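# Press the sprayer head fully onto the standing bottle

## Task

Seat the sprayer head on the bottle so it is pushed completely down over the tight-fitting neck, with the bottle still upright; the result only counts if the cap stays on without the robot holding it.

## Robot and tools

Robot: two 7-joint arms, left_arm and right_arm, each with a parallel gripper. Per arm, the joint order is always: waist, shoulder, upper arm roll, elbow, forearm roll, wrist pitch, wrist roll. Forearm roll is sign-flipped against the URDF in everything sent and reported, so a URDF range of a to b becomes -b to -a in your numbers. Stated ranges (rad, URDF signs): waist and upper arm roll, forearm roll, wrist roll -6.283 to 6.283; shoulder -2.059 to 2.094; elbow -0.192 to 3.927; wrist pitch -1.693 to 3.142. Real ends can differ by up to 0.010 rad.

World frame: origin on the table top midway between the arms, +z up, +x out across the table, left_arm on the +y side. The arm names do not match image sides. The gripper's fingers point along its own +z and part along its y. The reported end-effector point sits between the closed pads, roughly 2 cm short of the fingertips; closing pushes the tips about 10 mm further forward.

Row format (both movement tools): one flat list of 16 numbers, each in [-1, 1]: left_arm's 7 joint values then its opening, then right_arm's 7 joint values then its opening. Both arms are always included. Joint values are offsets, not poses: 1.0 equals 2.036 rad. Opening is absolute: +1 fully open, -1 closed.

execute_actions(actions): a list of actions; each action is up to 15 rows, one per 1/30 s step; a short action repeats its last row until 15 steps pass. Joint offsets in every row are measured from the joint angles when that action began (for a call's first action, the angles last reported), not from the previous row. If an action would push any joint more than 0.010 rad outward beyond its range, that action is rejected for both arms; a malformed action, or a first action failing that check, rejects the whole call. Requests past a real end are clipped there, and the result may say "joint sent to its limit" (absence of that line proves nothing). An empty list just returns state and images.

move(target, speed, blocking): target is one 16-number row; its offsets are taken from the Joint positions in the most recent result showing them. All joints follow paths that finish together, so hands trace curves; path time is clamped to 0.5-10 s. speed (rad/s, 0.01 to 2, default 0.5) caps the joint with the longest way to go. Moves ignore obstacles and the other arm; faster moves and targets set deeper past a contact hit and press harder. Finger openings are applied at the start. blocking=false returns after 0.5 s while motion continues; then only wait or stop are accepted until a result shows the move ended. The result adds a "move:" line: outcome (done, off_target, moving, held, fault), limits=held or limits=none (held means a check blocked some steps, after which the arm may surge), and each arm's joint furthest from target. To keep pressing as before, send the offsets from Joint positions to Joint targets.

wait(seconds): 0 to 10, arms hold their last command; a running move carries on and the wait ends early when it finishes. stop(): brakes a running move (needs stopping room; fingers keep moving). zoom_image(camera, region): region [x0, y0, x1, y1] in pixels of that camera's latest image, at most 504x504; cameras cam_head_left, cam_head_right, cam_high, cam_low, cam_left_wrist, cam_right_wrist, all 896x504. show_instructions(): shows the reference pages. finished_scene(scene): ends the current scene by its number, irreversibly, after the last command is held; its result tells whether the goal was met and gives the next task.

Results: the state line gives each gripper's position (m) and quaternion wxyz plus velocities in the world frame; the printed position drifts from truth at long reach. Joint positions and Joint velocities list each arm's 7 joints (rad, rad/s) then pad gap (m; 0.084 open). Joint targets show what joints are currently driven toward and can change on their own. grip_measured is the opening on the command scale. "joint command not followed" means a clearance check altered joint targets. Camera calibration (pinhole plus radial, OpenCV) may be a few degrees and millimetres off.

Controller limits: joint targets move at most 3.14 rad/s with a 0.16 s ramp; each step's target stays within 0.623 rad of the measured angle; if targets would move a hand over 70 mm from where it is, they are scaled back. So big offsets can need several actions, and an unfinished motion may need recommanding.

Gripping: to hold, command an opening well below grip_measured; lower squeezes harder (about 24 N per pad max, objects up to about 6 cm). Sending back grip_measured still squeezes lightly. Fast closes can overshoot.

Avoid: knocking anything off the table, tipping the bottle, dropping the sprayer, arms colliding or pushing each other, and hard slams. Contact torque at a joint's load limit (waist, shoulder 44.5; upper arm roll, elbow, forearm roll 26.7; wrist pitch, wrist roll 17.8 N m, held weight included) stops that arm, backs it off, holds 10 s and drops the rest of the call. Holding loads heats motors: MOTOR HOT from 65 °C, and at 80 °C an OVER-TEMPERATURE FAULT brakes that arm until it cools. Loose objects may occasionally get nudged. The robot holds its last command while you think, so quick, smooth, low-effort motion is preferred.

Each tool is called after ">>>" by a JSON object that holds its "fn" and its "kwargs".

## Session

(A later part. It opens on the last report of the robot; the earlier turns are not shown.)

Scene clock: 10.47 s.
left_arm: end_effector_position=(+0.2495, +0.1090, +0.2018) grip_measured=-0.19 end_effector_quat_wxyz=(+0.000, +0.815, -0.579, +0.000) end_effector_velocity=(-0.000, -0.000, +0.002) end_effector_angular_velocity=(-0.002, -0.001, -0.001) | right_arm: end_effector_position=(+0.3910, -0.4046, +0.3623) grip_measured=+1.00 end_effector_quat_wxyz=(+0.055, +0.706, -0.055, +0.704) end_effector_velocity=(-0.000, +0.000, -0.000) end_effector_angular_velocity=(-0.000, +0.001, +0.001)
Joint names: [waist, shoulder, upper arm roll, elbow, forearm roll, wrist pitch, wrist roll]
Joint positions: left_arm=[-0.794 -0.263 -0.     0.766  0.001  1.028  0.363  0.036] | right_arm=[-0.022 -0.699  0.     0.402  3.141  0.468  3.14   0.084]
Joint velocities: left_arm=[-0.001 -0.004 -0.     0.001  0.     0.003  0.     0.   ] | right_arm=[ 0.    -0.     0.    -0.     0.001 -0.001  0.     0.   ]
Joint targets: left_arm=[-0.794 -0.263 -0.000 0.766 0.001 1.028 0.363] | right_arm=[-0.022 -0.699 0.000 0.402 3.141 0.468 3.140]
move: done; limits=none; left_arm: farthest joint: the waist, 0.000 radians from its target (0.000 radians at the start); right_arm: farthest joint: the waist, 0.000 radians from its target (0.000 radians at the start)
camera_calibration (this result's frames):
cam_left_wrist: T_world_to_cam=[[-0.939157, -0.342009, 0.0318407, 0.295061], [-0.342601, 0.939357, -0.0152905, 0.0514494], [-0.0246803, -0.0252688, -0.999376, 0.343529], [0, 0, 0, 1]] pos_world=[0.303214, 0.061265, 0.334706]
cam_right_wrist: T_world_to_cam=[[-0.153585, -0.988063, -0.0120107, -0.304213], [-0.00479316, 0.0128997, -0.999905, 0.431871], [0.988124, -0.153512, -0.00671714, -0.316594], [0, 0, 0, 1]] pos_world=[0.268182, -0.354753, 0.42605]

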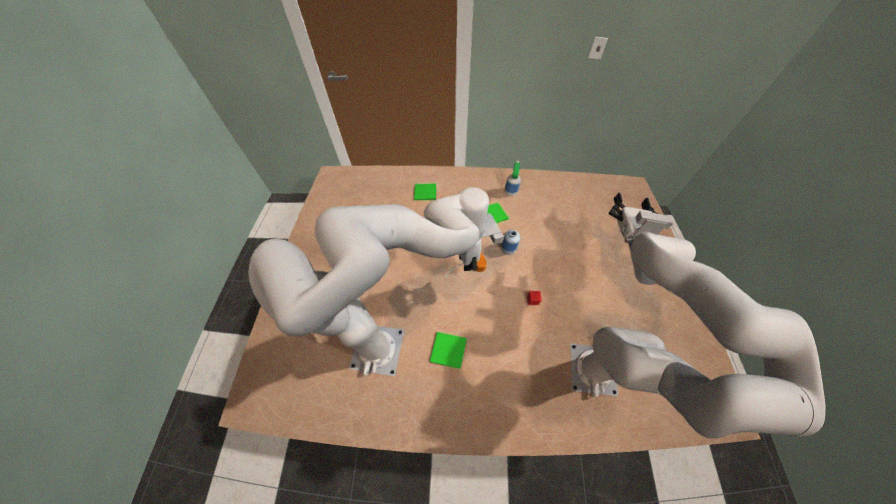

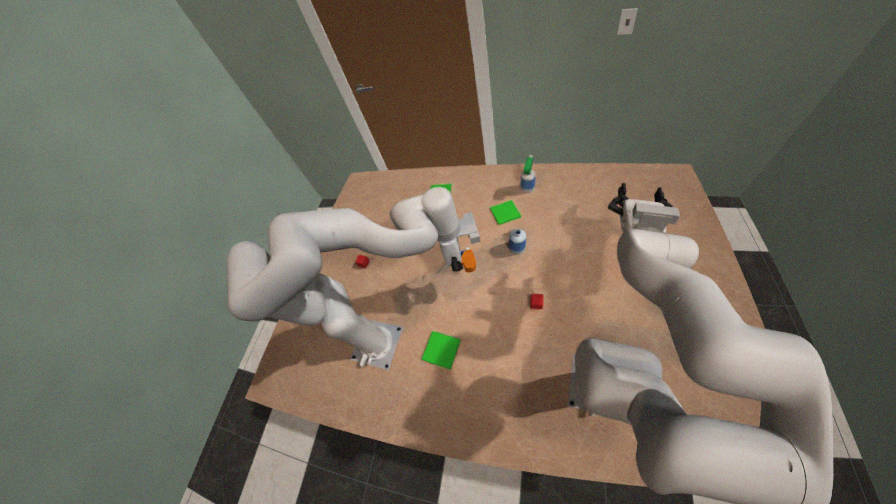

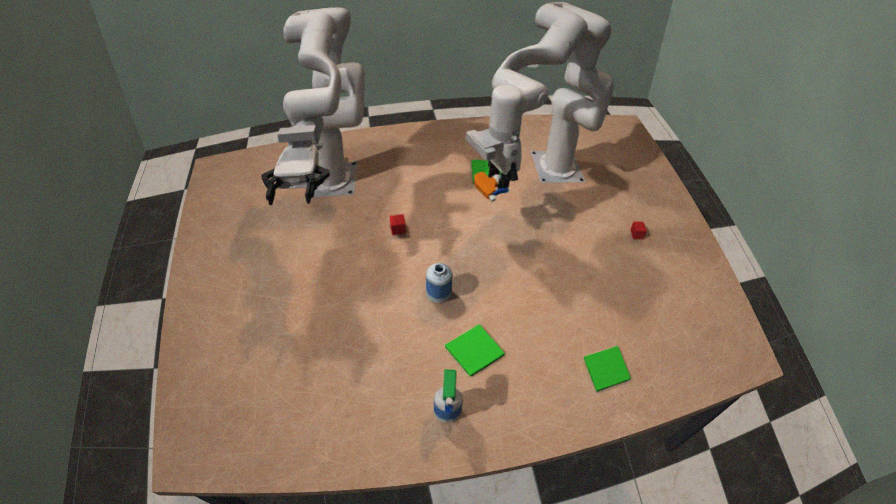

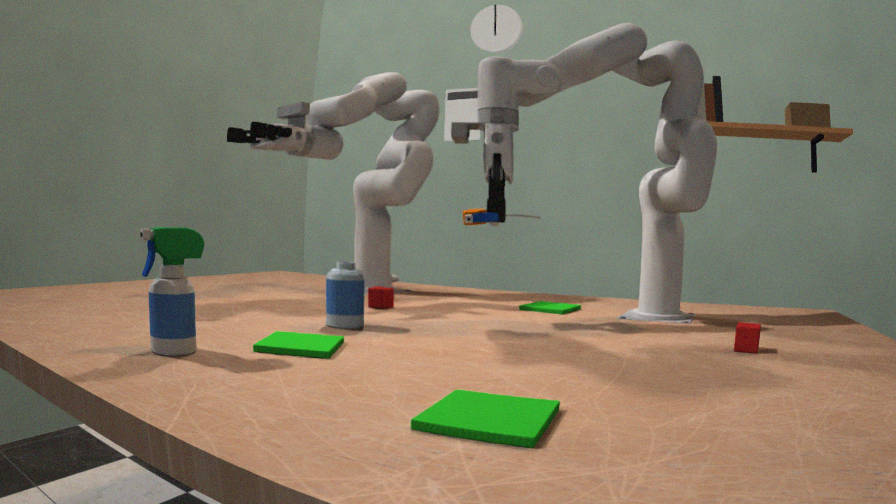

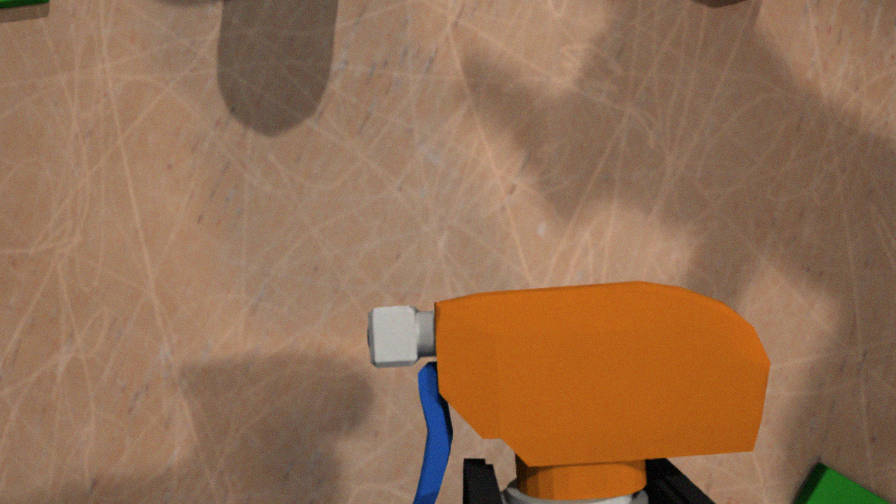

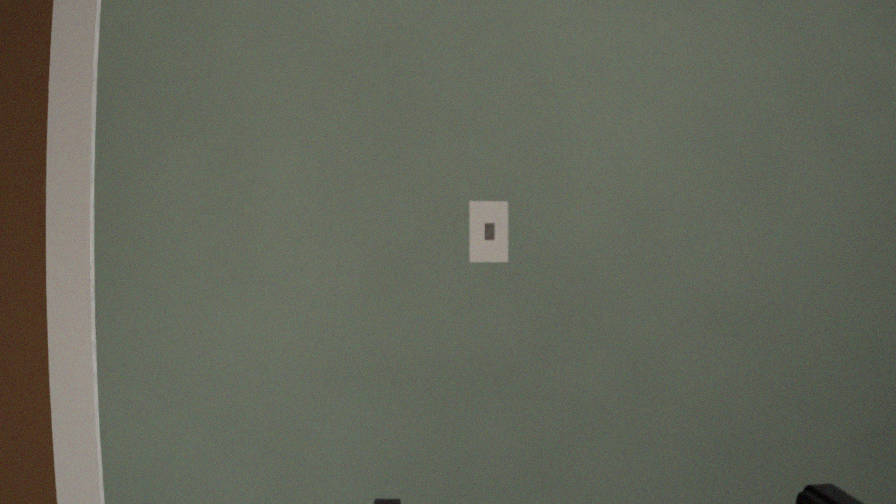

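>>> {"fn": "move", "kwargs": {"target": [0.0354,-0.0683,0,-0.09,0.77,-0.129,0.7,-0.7,0,0,0,0,0,0,0,1], "speed": 1}}

>>> {"fn": "move", "kwargs": {"target": [0,0,0,-0.088,0.7725,0,0.689,-0.7,0,0,0,0,0,0,0,1], "speed": 1}}

>>> {"fn": "move", "kwargs": {"target": [0,0,0,0,0,0,0,-0.7,0.455,0.0535,0,-0.005,0,0.0594,0,0.4], "speed": 0.7}}

Scene clock: 13.37 s.
left_arm: end_effector_position=(+0.2349, -0.0077, +0.3024) grip_measured=-0.19 end_effector_quat_wxyz=(+0.440, +0.628, -0.553, +0.325) end_effector_velocity=(+0.001, +0.000, -0.000) end_effector_angular_velocity=(-0.001, -0.001, +0.002) | right_arm: end_effector_position=(+0.3910, -0.4046, +0.3623) grip_measured=+1.00 end_effector_quat_wxyz=(+0.055, +0.706, -0.055, +0.704) end_effector_velocity=(-0.000, +0.000, -0.001) end_effector_angular_velocity=(+0.000, +0.001, +0.000)
Joint names: [waist, shoulder, upper arm roll, elbow, forearm roll, wrist pitch, wrist roll]
Joint positions: left_arm=[-0.722 -0.402 -0.     0.583  1.568  0.766  1.788  0.036] | right_arm=[-0.022 -0.699  0.     0.402  3.141  0.468  3.14   0.084]
Joint velocities: left_arm=[ 0.001 -0.     0.    -0.     0.002 -0.001  0.002  0.   ] | right_arm=[-0.    -0.     0.    -0.001 -0.    -0.     0.     0.   ]
Joint targets: left_arm=[-0.722 -0.402 -0.000 0.583 1.568 0.766 1.788] | right_arm=[-0.022 -0.699 0.000 0.402 3.141 0.468 3.140]
move: done; limits=none; left_arm: farthest joint: the shoulder, 0.001 radians from its target (0.139 radians at the start); right_arm: farthest joint: the waist, 0.000 radians from its target (0.000 radians at the start)
camera_calibration (this result's frames):
cam_left_wrist: T_world_to_cam=[[-0.975729, 0.024047, 0.217655, 0.193464], [-0.190724, 0.395049, -0.898644, 0.384896], [-0.107594, -0.918345, -0.380874, 0.266393], [0, 0, 0, 1]] pos_world=[0.29084, 0.0879362, 0.405239]
cam_right_wrist: T_world_to_cam=[[-0.153585, -0.988063, -0.012011, -0.304212], [-0.00479313, 0.0129001, -0.999905, 0.431871], [0.988124, -0.153512, -0.00671716, -0.316594], [0, 0, 0, 1]] pos_world=[0.268182, -0.354753, 0.42605]

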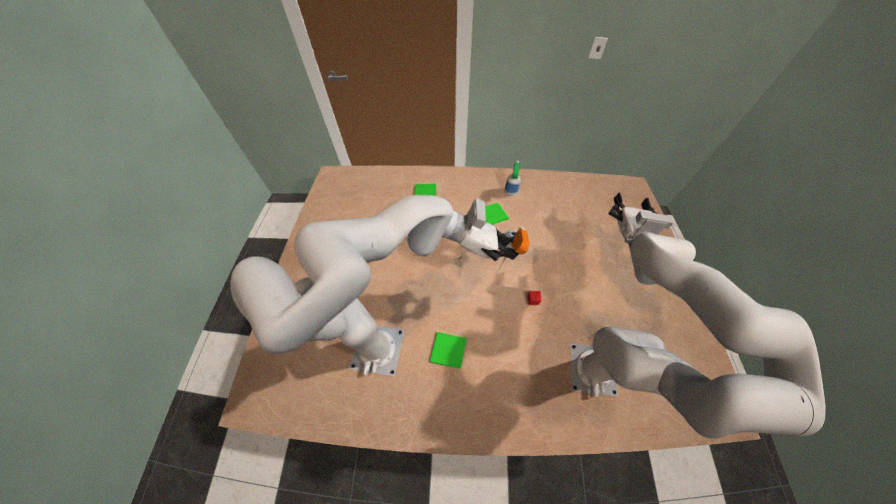

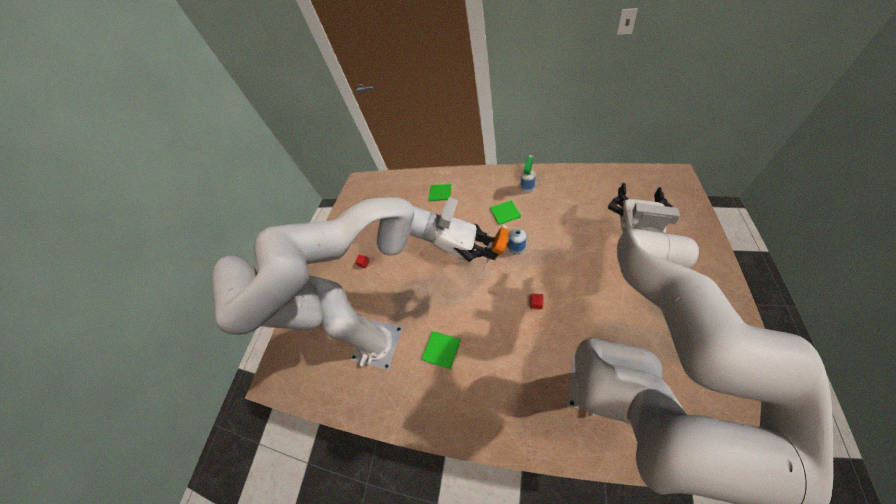

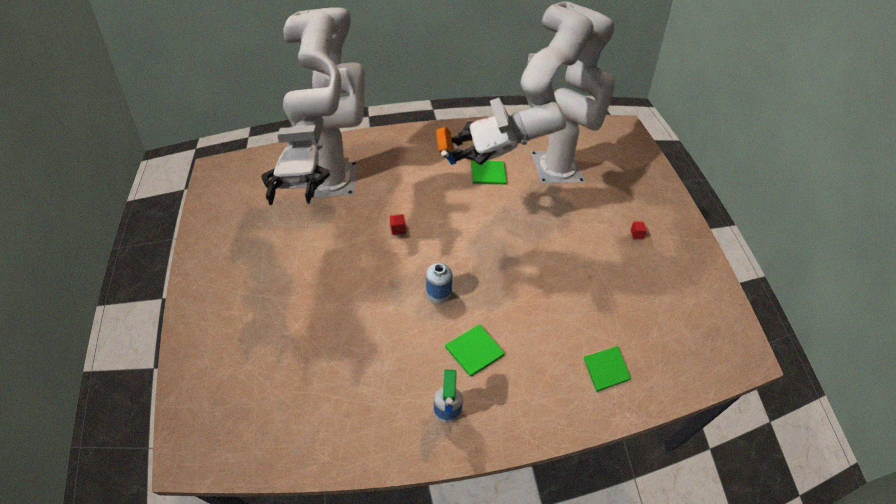

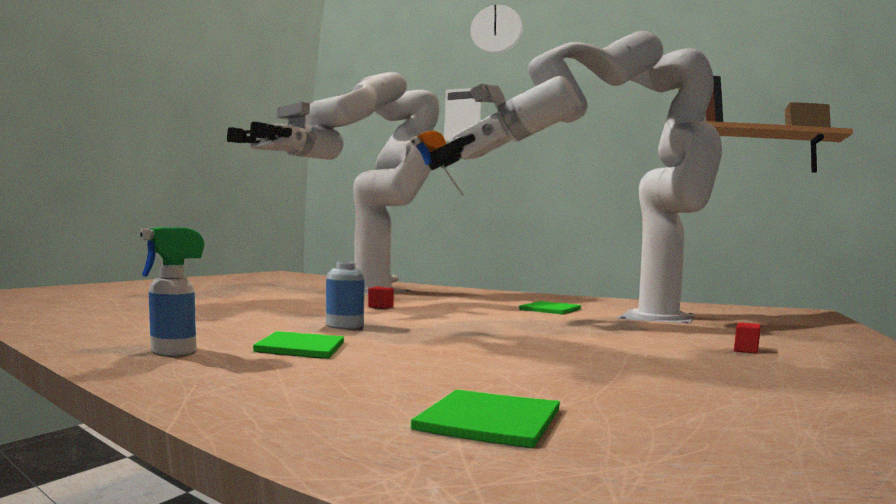

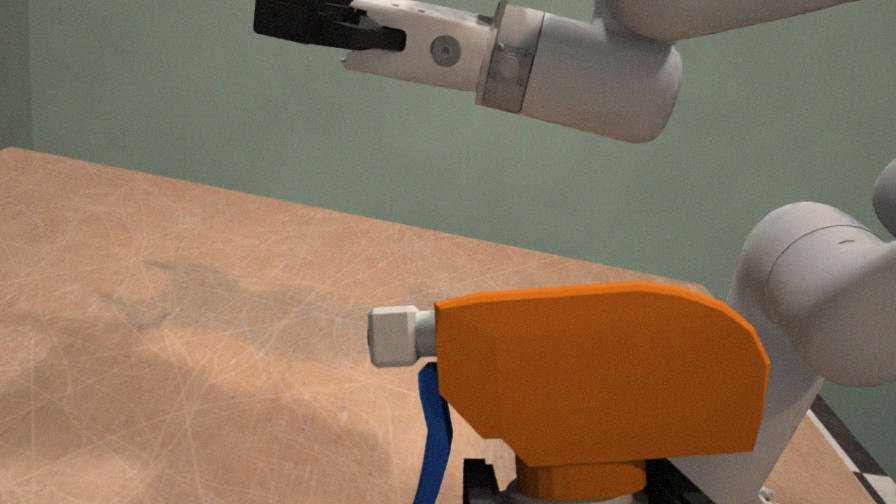

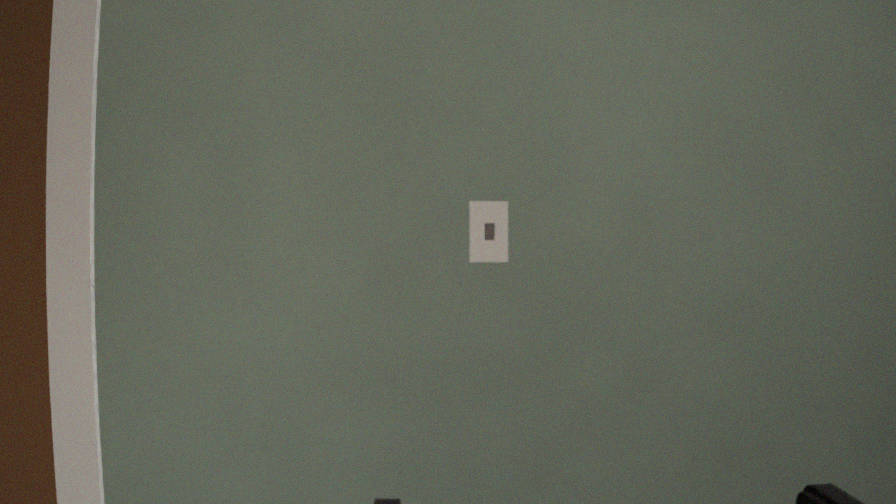

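Scene clock: 15.70 s.
left_arm: end_effector_position=(+0.3409, +0.0544, +0.2998) grip_measured=-0.19 end_effector_quat_wxyz=(+0.259, +0.644, -0.292, +0.658) end_effector_velocity=(+0.000, +0.000, -0.000) end_effector_angular_velocity=(+0.000, +0.000, +0.002) | right_arm: end_effector_position=(+0.3910, -0.4046, +0.3623) grip_measured=+1.00 end_effector_quat_wxyz=(+0.055, +0.706, -0.055, +0.704) end_effector_velocity=(+0.000, -0.000, +0.000) end_effector_angular_velocity=(+0.000, -0.001, -0.000)
Joint names: [waist, shoulder, upper arm roll, elbow, forearm roll, wrist pitch, wrist roll]
Joint positions: left_arm=[-0.722 -0.402 -0.     0.404  3.14   0.766  3.19   0.036] | right_arm=[-0.022 -0.699  0.     0.402  3.141  0.468  3.14   0.084]
Joint velocities: left_arm=[ 0.     0.     0.    -0.001  0.002 -0.     0.002 -0.   ] | right_arm=[-0.     0.    -0.     0.    -0.     0.001  0.     0.   ]
Joint targets: left_arm=[-0.722 -0.402 -0.000 0.404 3.140 0.766 3.190] | right_arm=[-0.022 -0.699 0.000 0.402 3.141 0.468 3.140]
move: done; limits=none; left_arm: farthest joint: the waist, 0.000 radians from its target (0.000 radians at the start); right_arm: farthest joint: the waist, 0.000 radians from its target (0.000 radians at the start)
camera_calibration (this result's frames):
cam_left_wrist: T_world_to_cam=[[-0.739261, -0.672421, -0.0366542, 0.329485], [0.0363916, 0.0144599, -0.999233, 0.35168], [0.672435, -0.740028, 0.0137808, -0.0601186], [0, 0, 0, 1]] pos_world=[0.271203, 0.171978, 0.364315]
cam_right_wrist: T_world_to_cam=[[-0.153585, -0.988062, -0.0120113, -0.304212], [-0.00479297, 0.0129003, -0.999905, 0.431871], [0.988124, -0.153513, -0.00671704, -0.316594], [0, 0, 0, 1]] pos_world=[0.268182, -0.354753, 0.42605]

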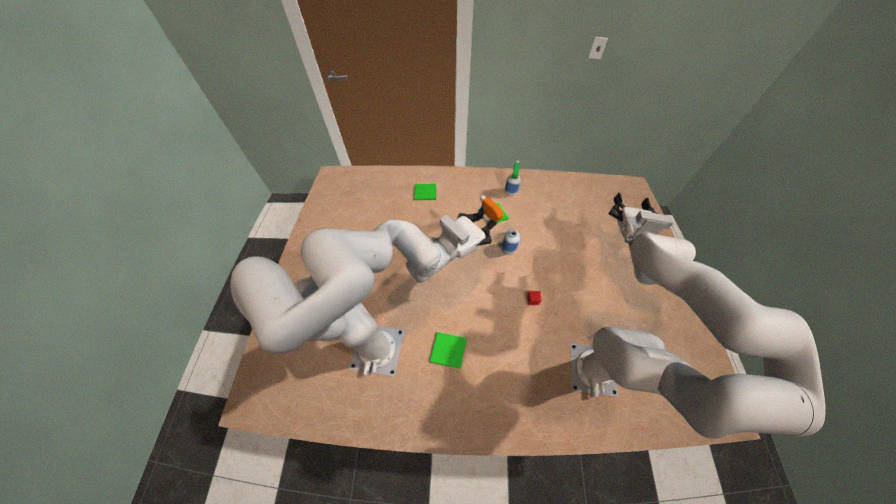

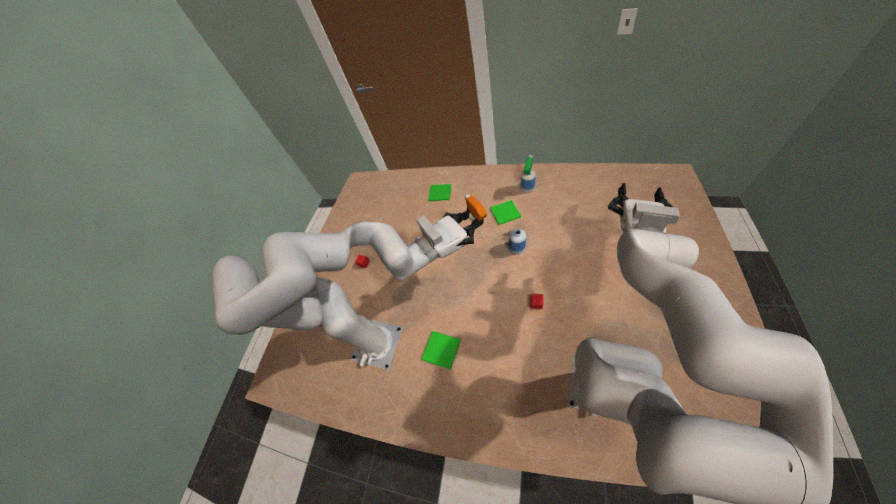

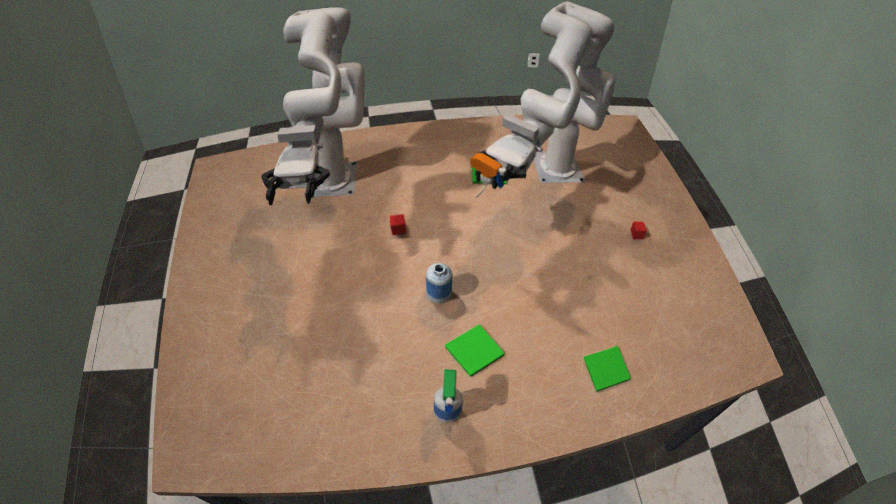

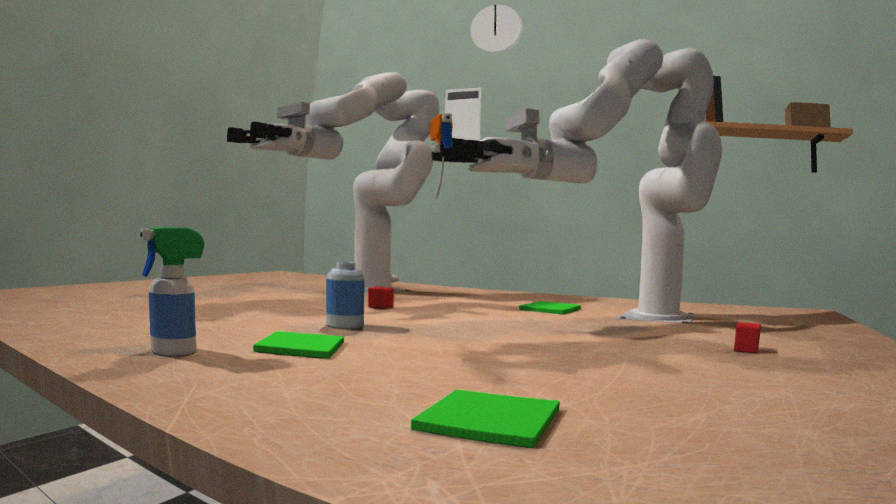

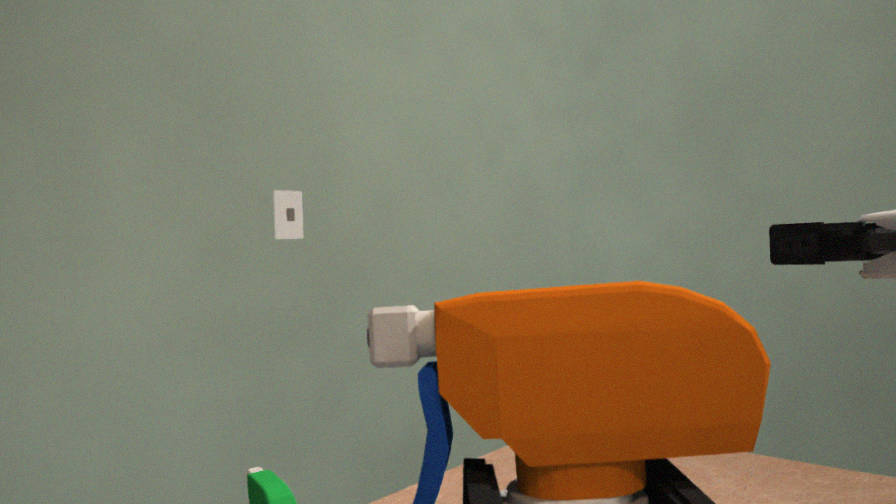

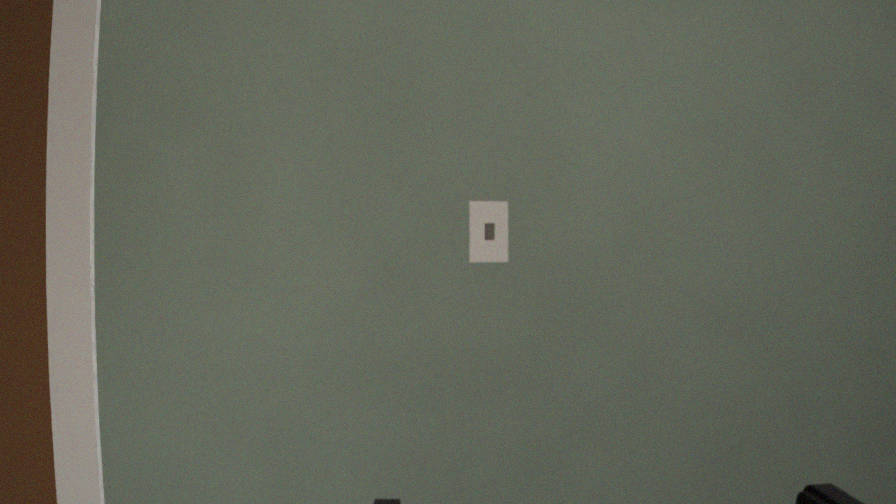

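Scene clock: 17.67 s.
left_arm: end_effector_position=(+0.3409, +0.0544, +0.2998) grip_measured=-0.19 end_effector_quat_wxyz=(+0.259, +0.644, -0.292, +0.658) end_effector_velocity=(-0.000, -0.000, -0.000) end_effector_angular_velocity=(+0.001, +0.001, -0.000) | right_arm: end_effector_position=(+0.2827, -0.0159, +0.3375) grip_measured=+0.39 end_effector_quat_wxyz=(-0.266, +0.656, +0.266, +0.655) end_effector_velocity=(-0.002, +0.002, -0.000) end_effector_angular_velocity=(-0.001, -0.001, +0.006)
Joint names: [waist, shoulder, upper arm roll, elbow, forearm roll, wrist pitch, wrist roll]
Joint positions: left_arm=[-0.722 -0.402 -0.     0.404  3.14   0.766  3.19   0.036] | right_arm=[ 0.904 -0.59  -0.     0.392  3.141  0.588  3.14   0.061]
Joint velocities: left_arm=[-0.  0. -0. -0.  0. -0.  0. -0.] | right_arm=[ 0.004  0.     0.003  0.    -0.     0.     0.     0.   ]
Joint targets: left_arm=[-0.722 -0.402 -0.000 0.404 3.140 0.766 3.190] | right_arm=[0.904 -0.590 0.000 0.392 3.141 0.588 3.140]
move: done; limits=none; left_arm: farthest joint: the waist, 0.000 radians from its target (0.000 radians at the start); right_arm: farthest joint: the waist, 0.000 radians from its target (0.926 radians at the start)
camera_calibration (this result's frames):
cam_left_wrist: T_world_to_cam=[[-0.739261, -0.672421, -0.0366541, 0.329485], [0.0363916, 0.0144598, -0.999233, 0.35168], [0.672435, -0.740028, 0.0137809, -0.0601186], [0, 0, 0, 1]] pos_world=[0.271203, 0.171978, 0.364316]
cam_right_wrist: T_world_to_cam=[[0.696976, -0.716992, -0.0120713, -0.173198], [-0.0118677, 0.00529823, -0.999916, 0.403473], [0.716996, 0.697061, -0.00481632, -0.0605869], [0, 0, 0, 1]] pos_world=[0.168943, -0.0840863, 0.401056]

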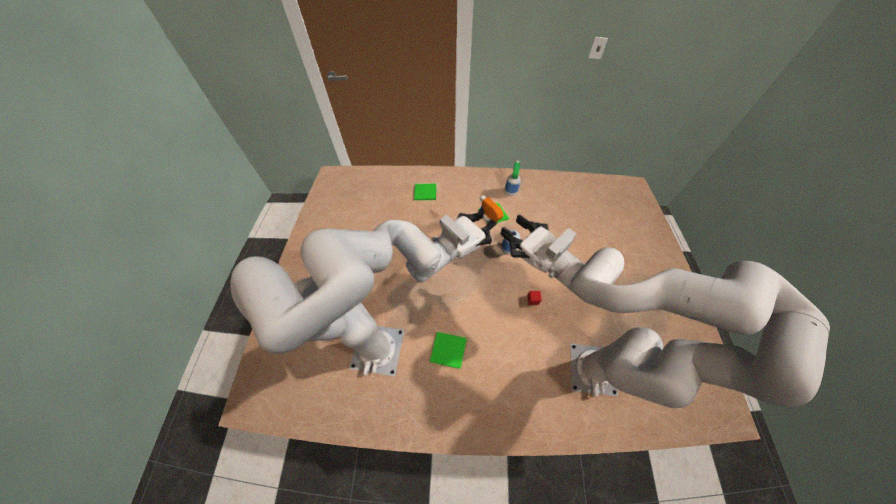

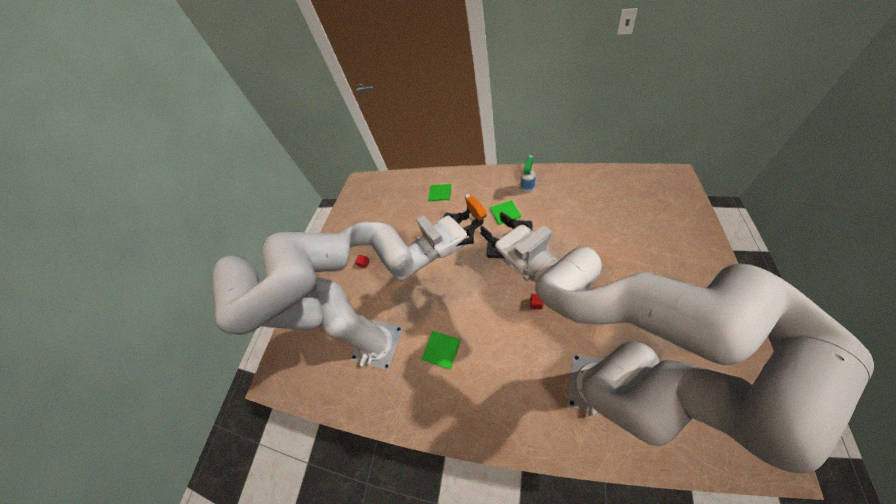

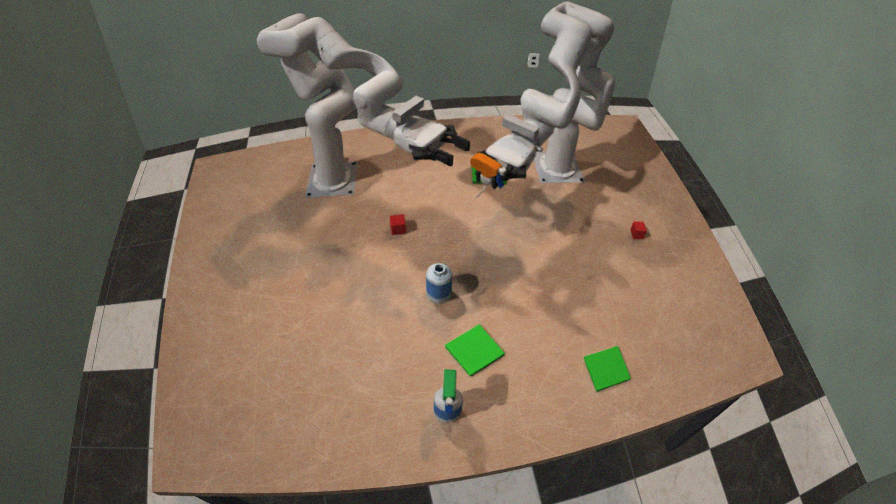

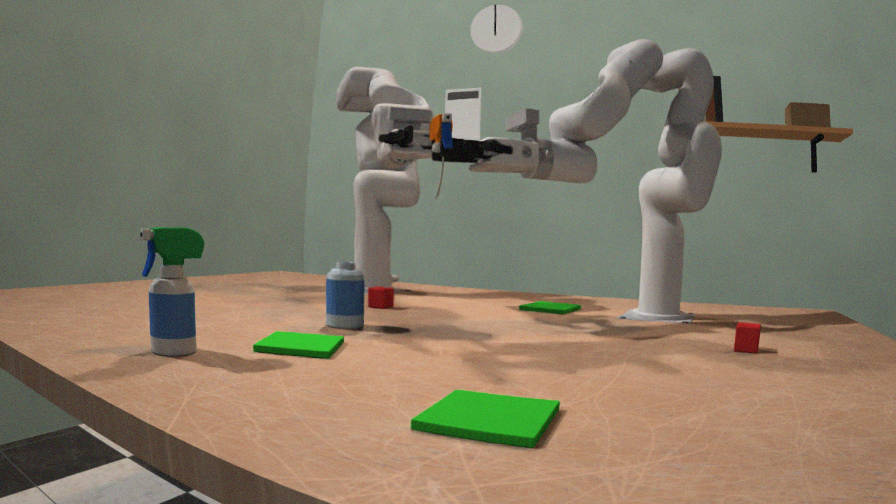

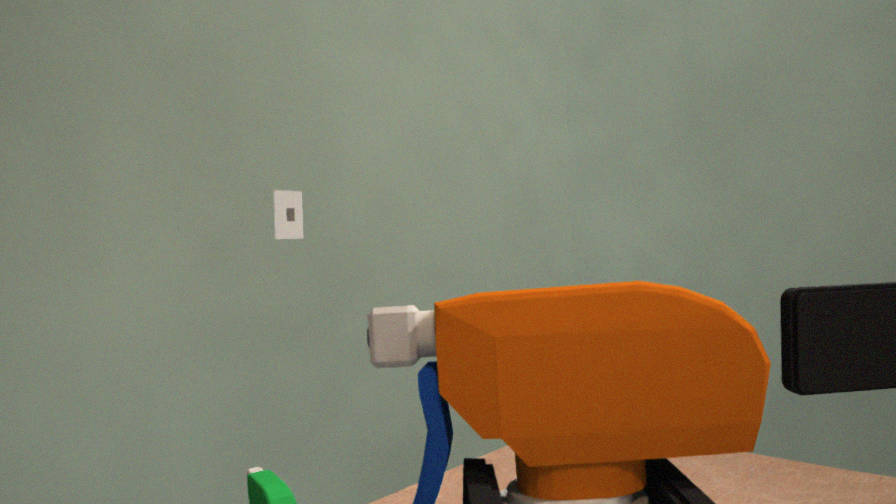

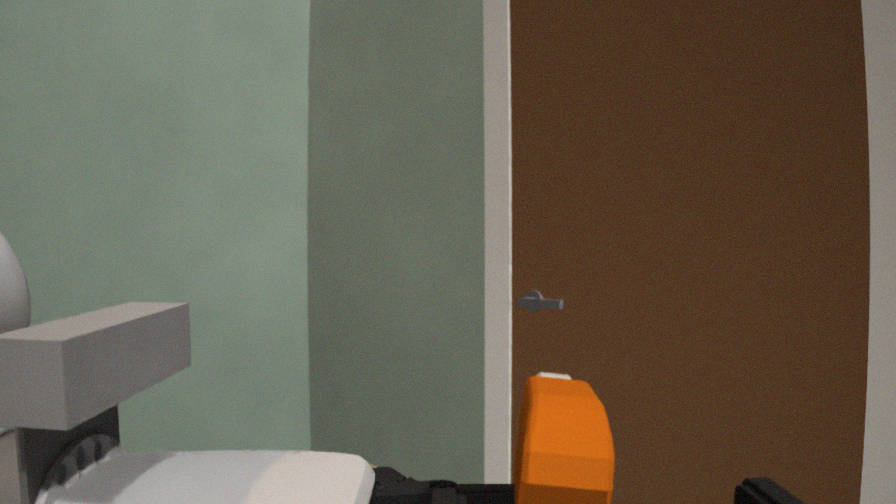

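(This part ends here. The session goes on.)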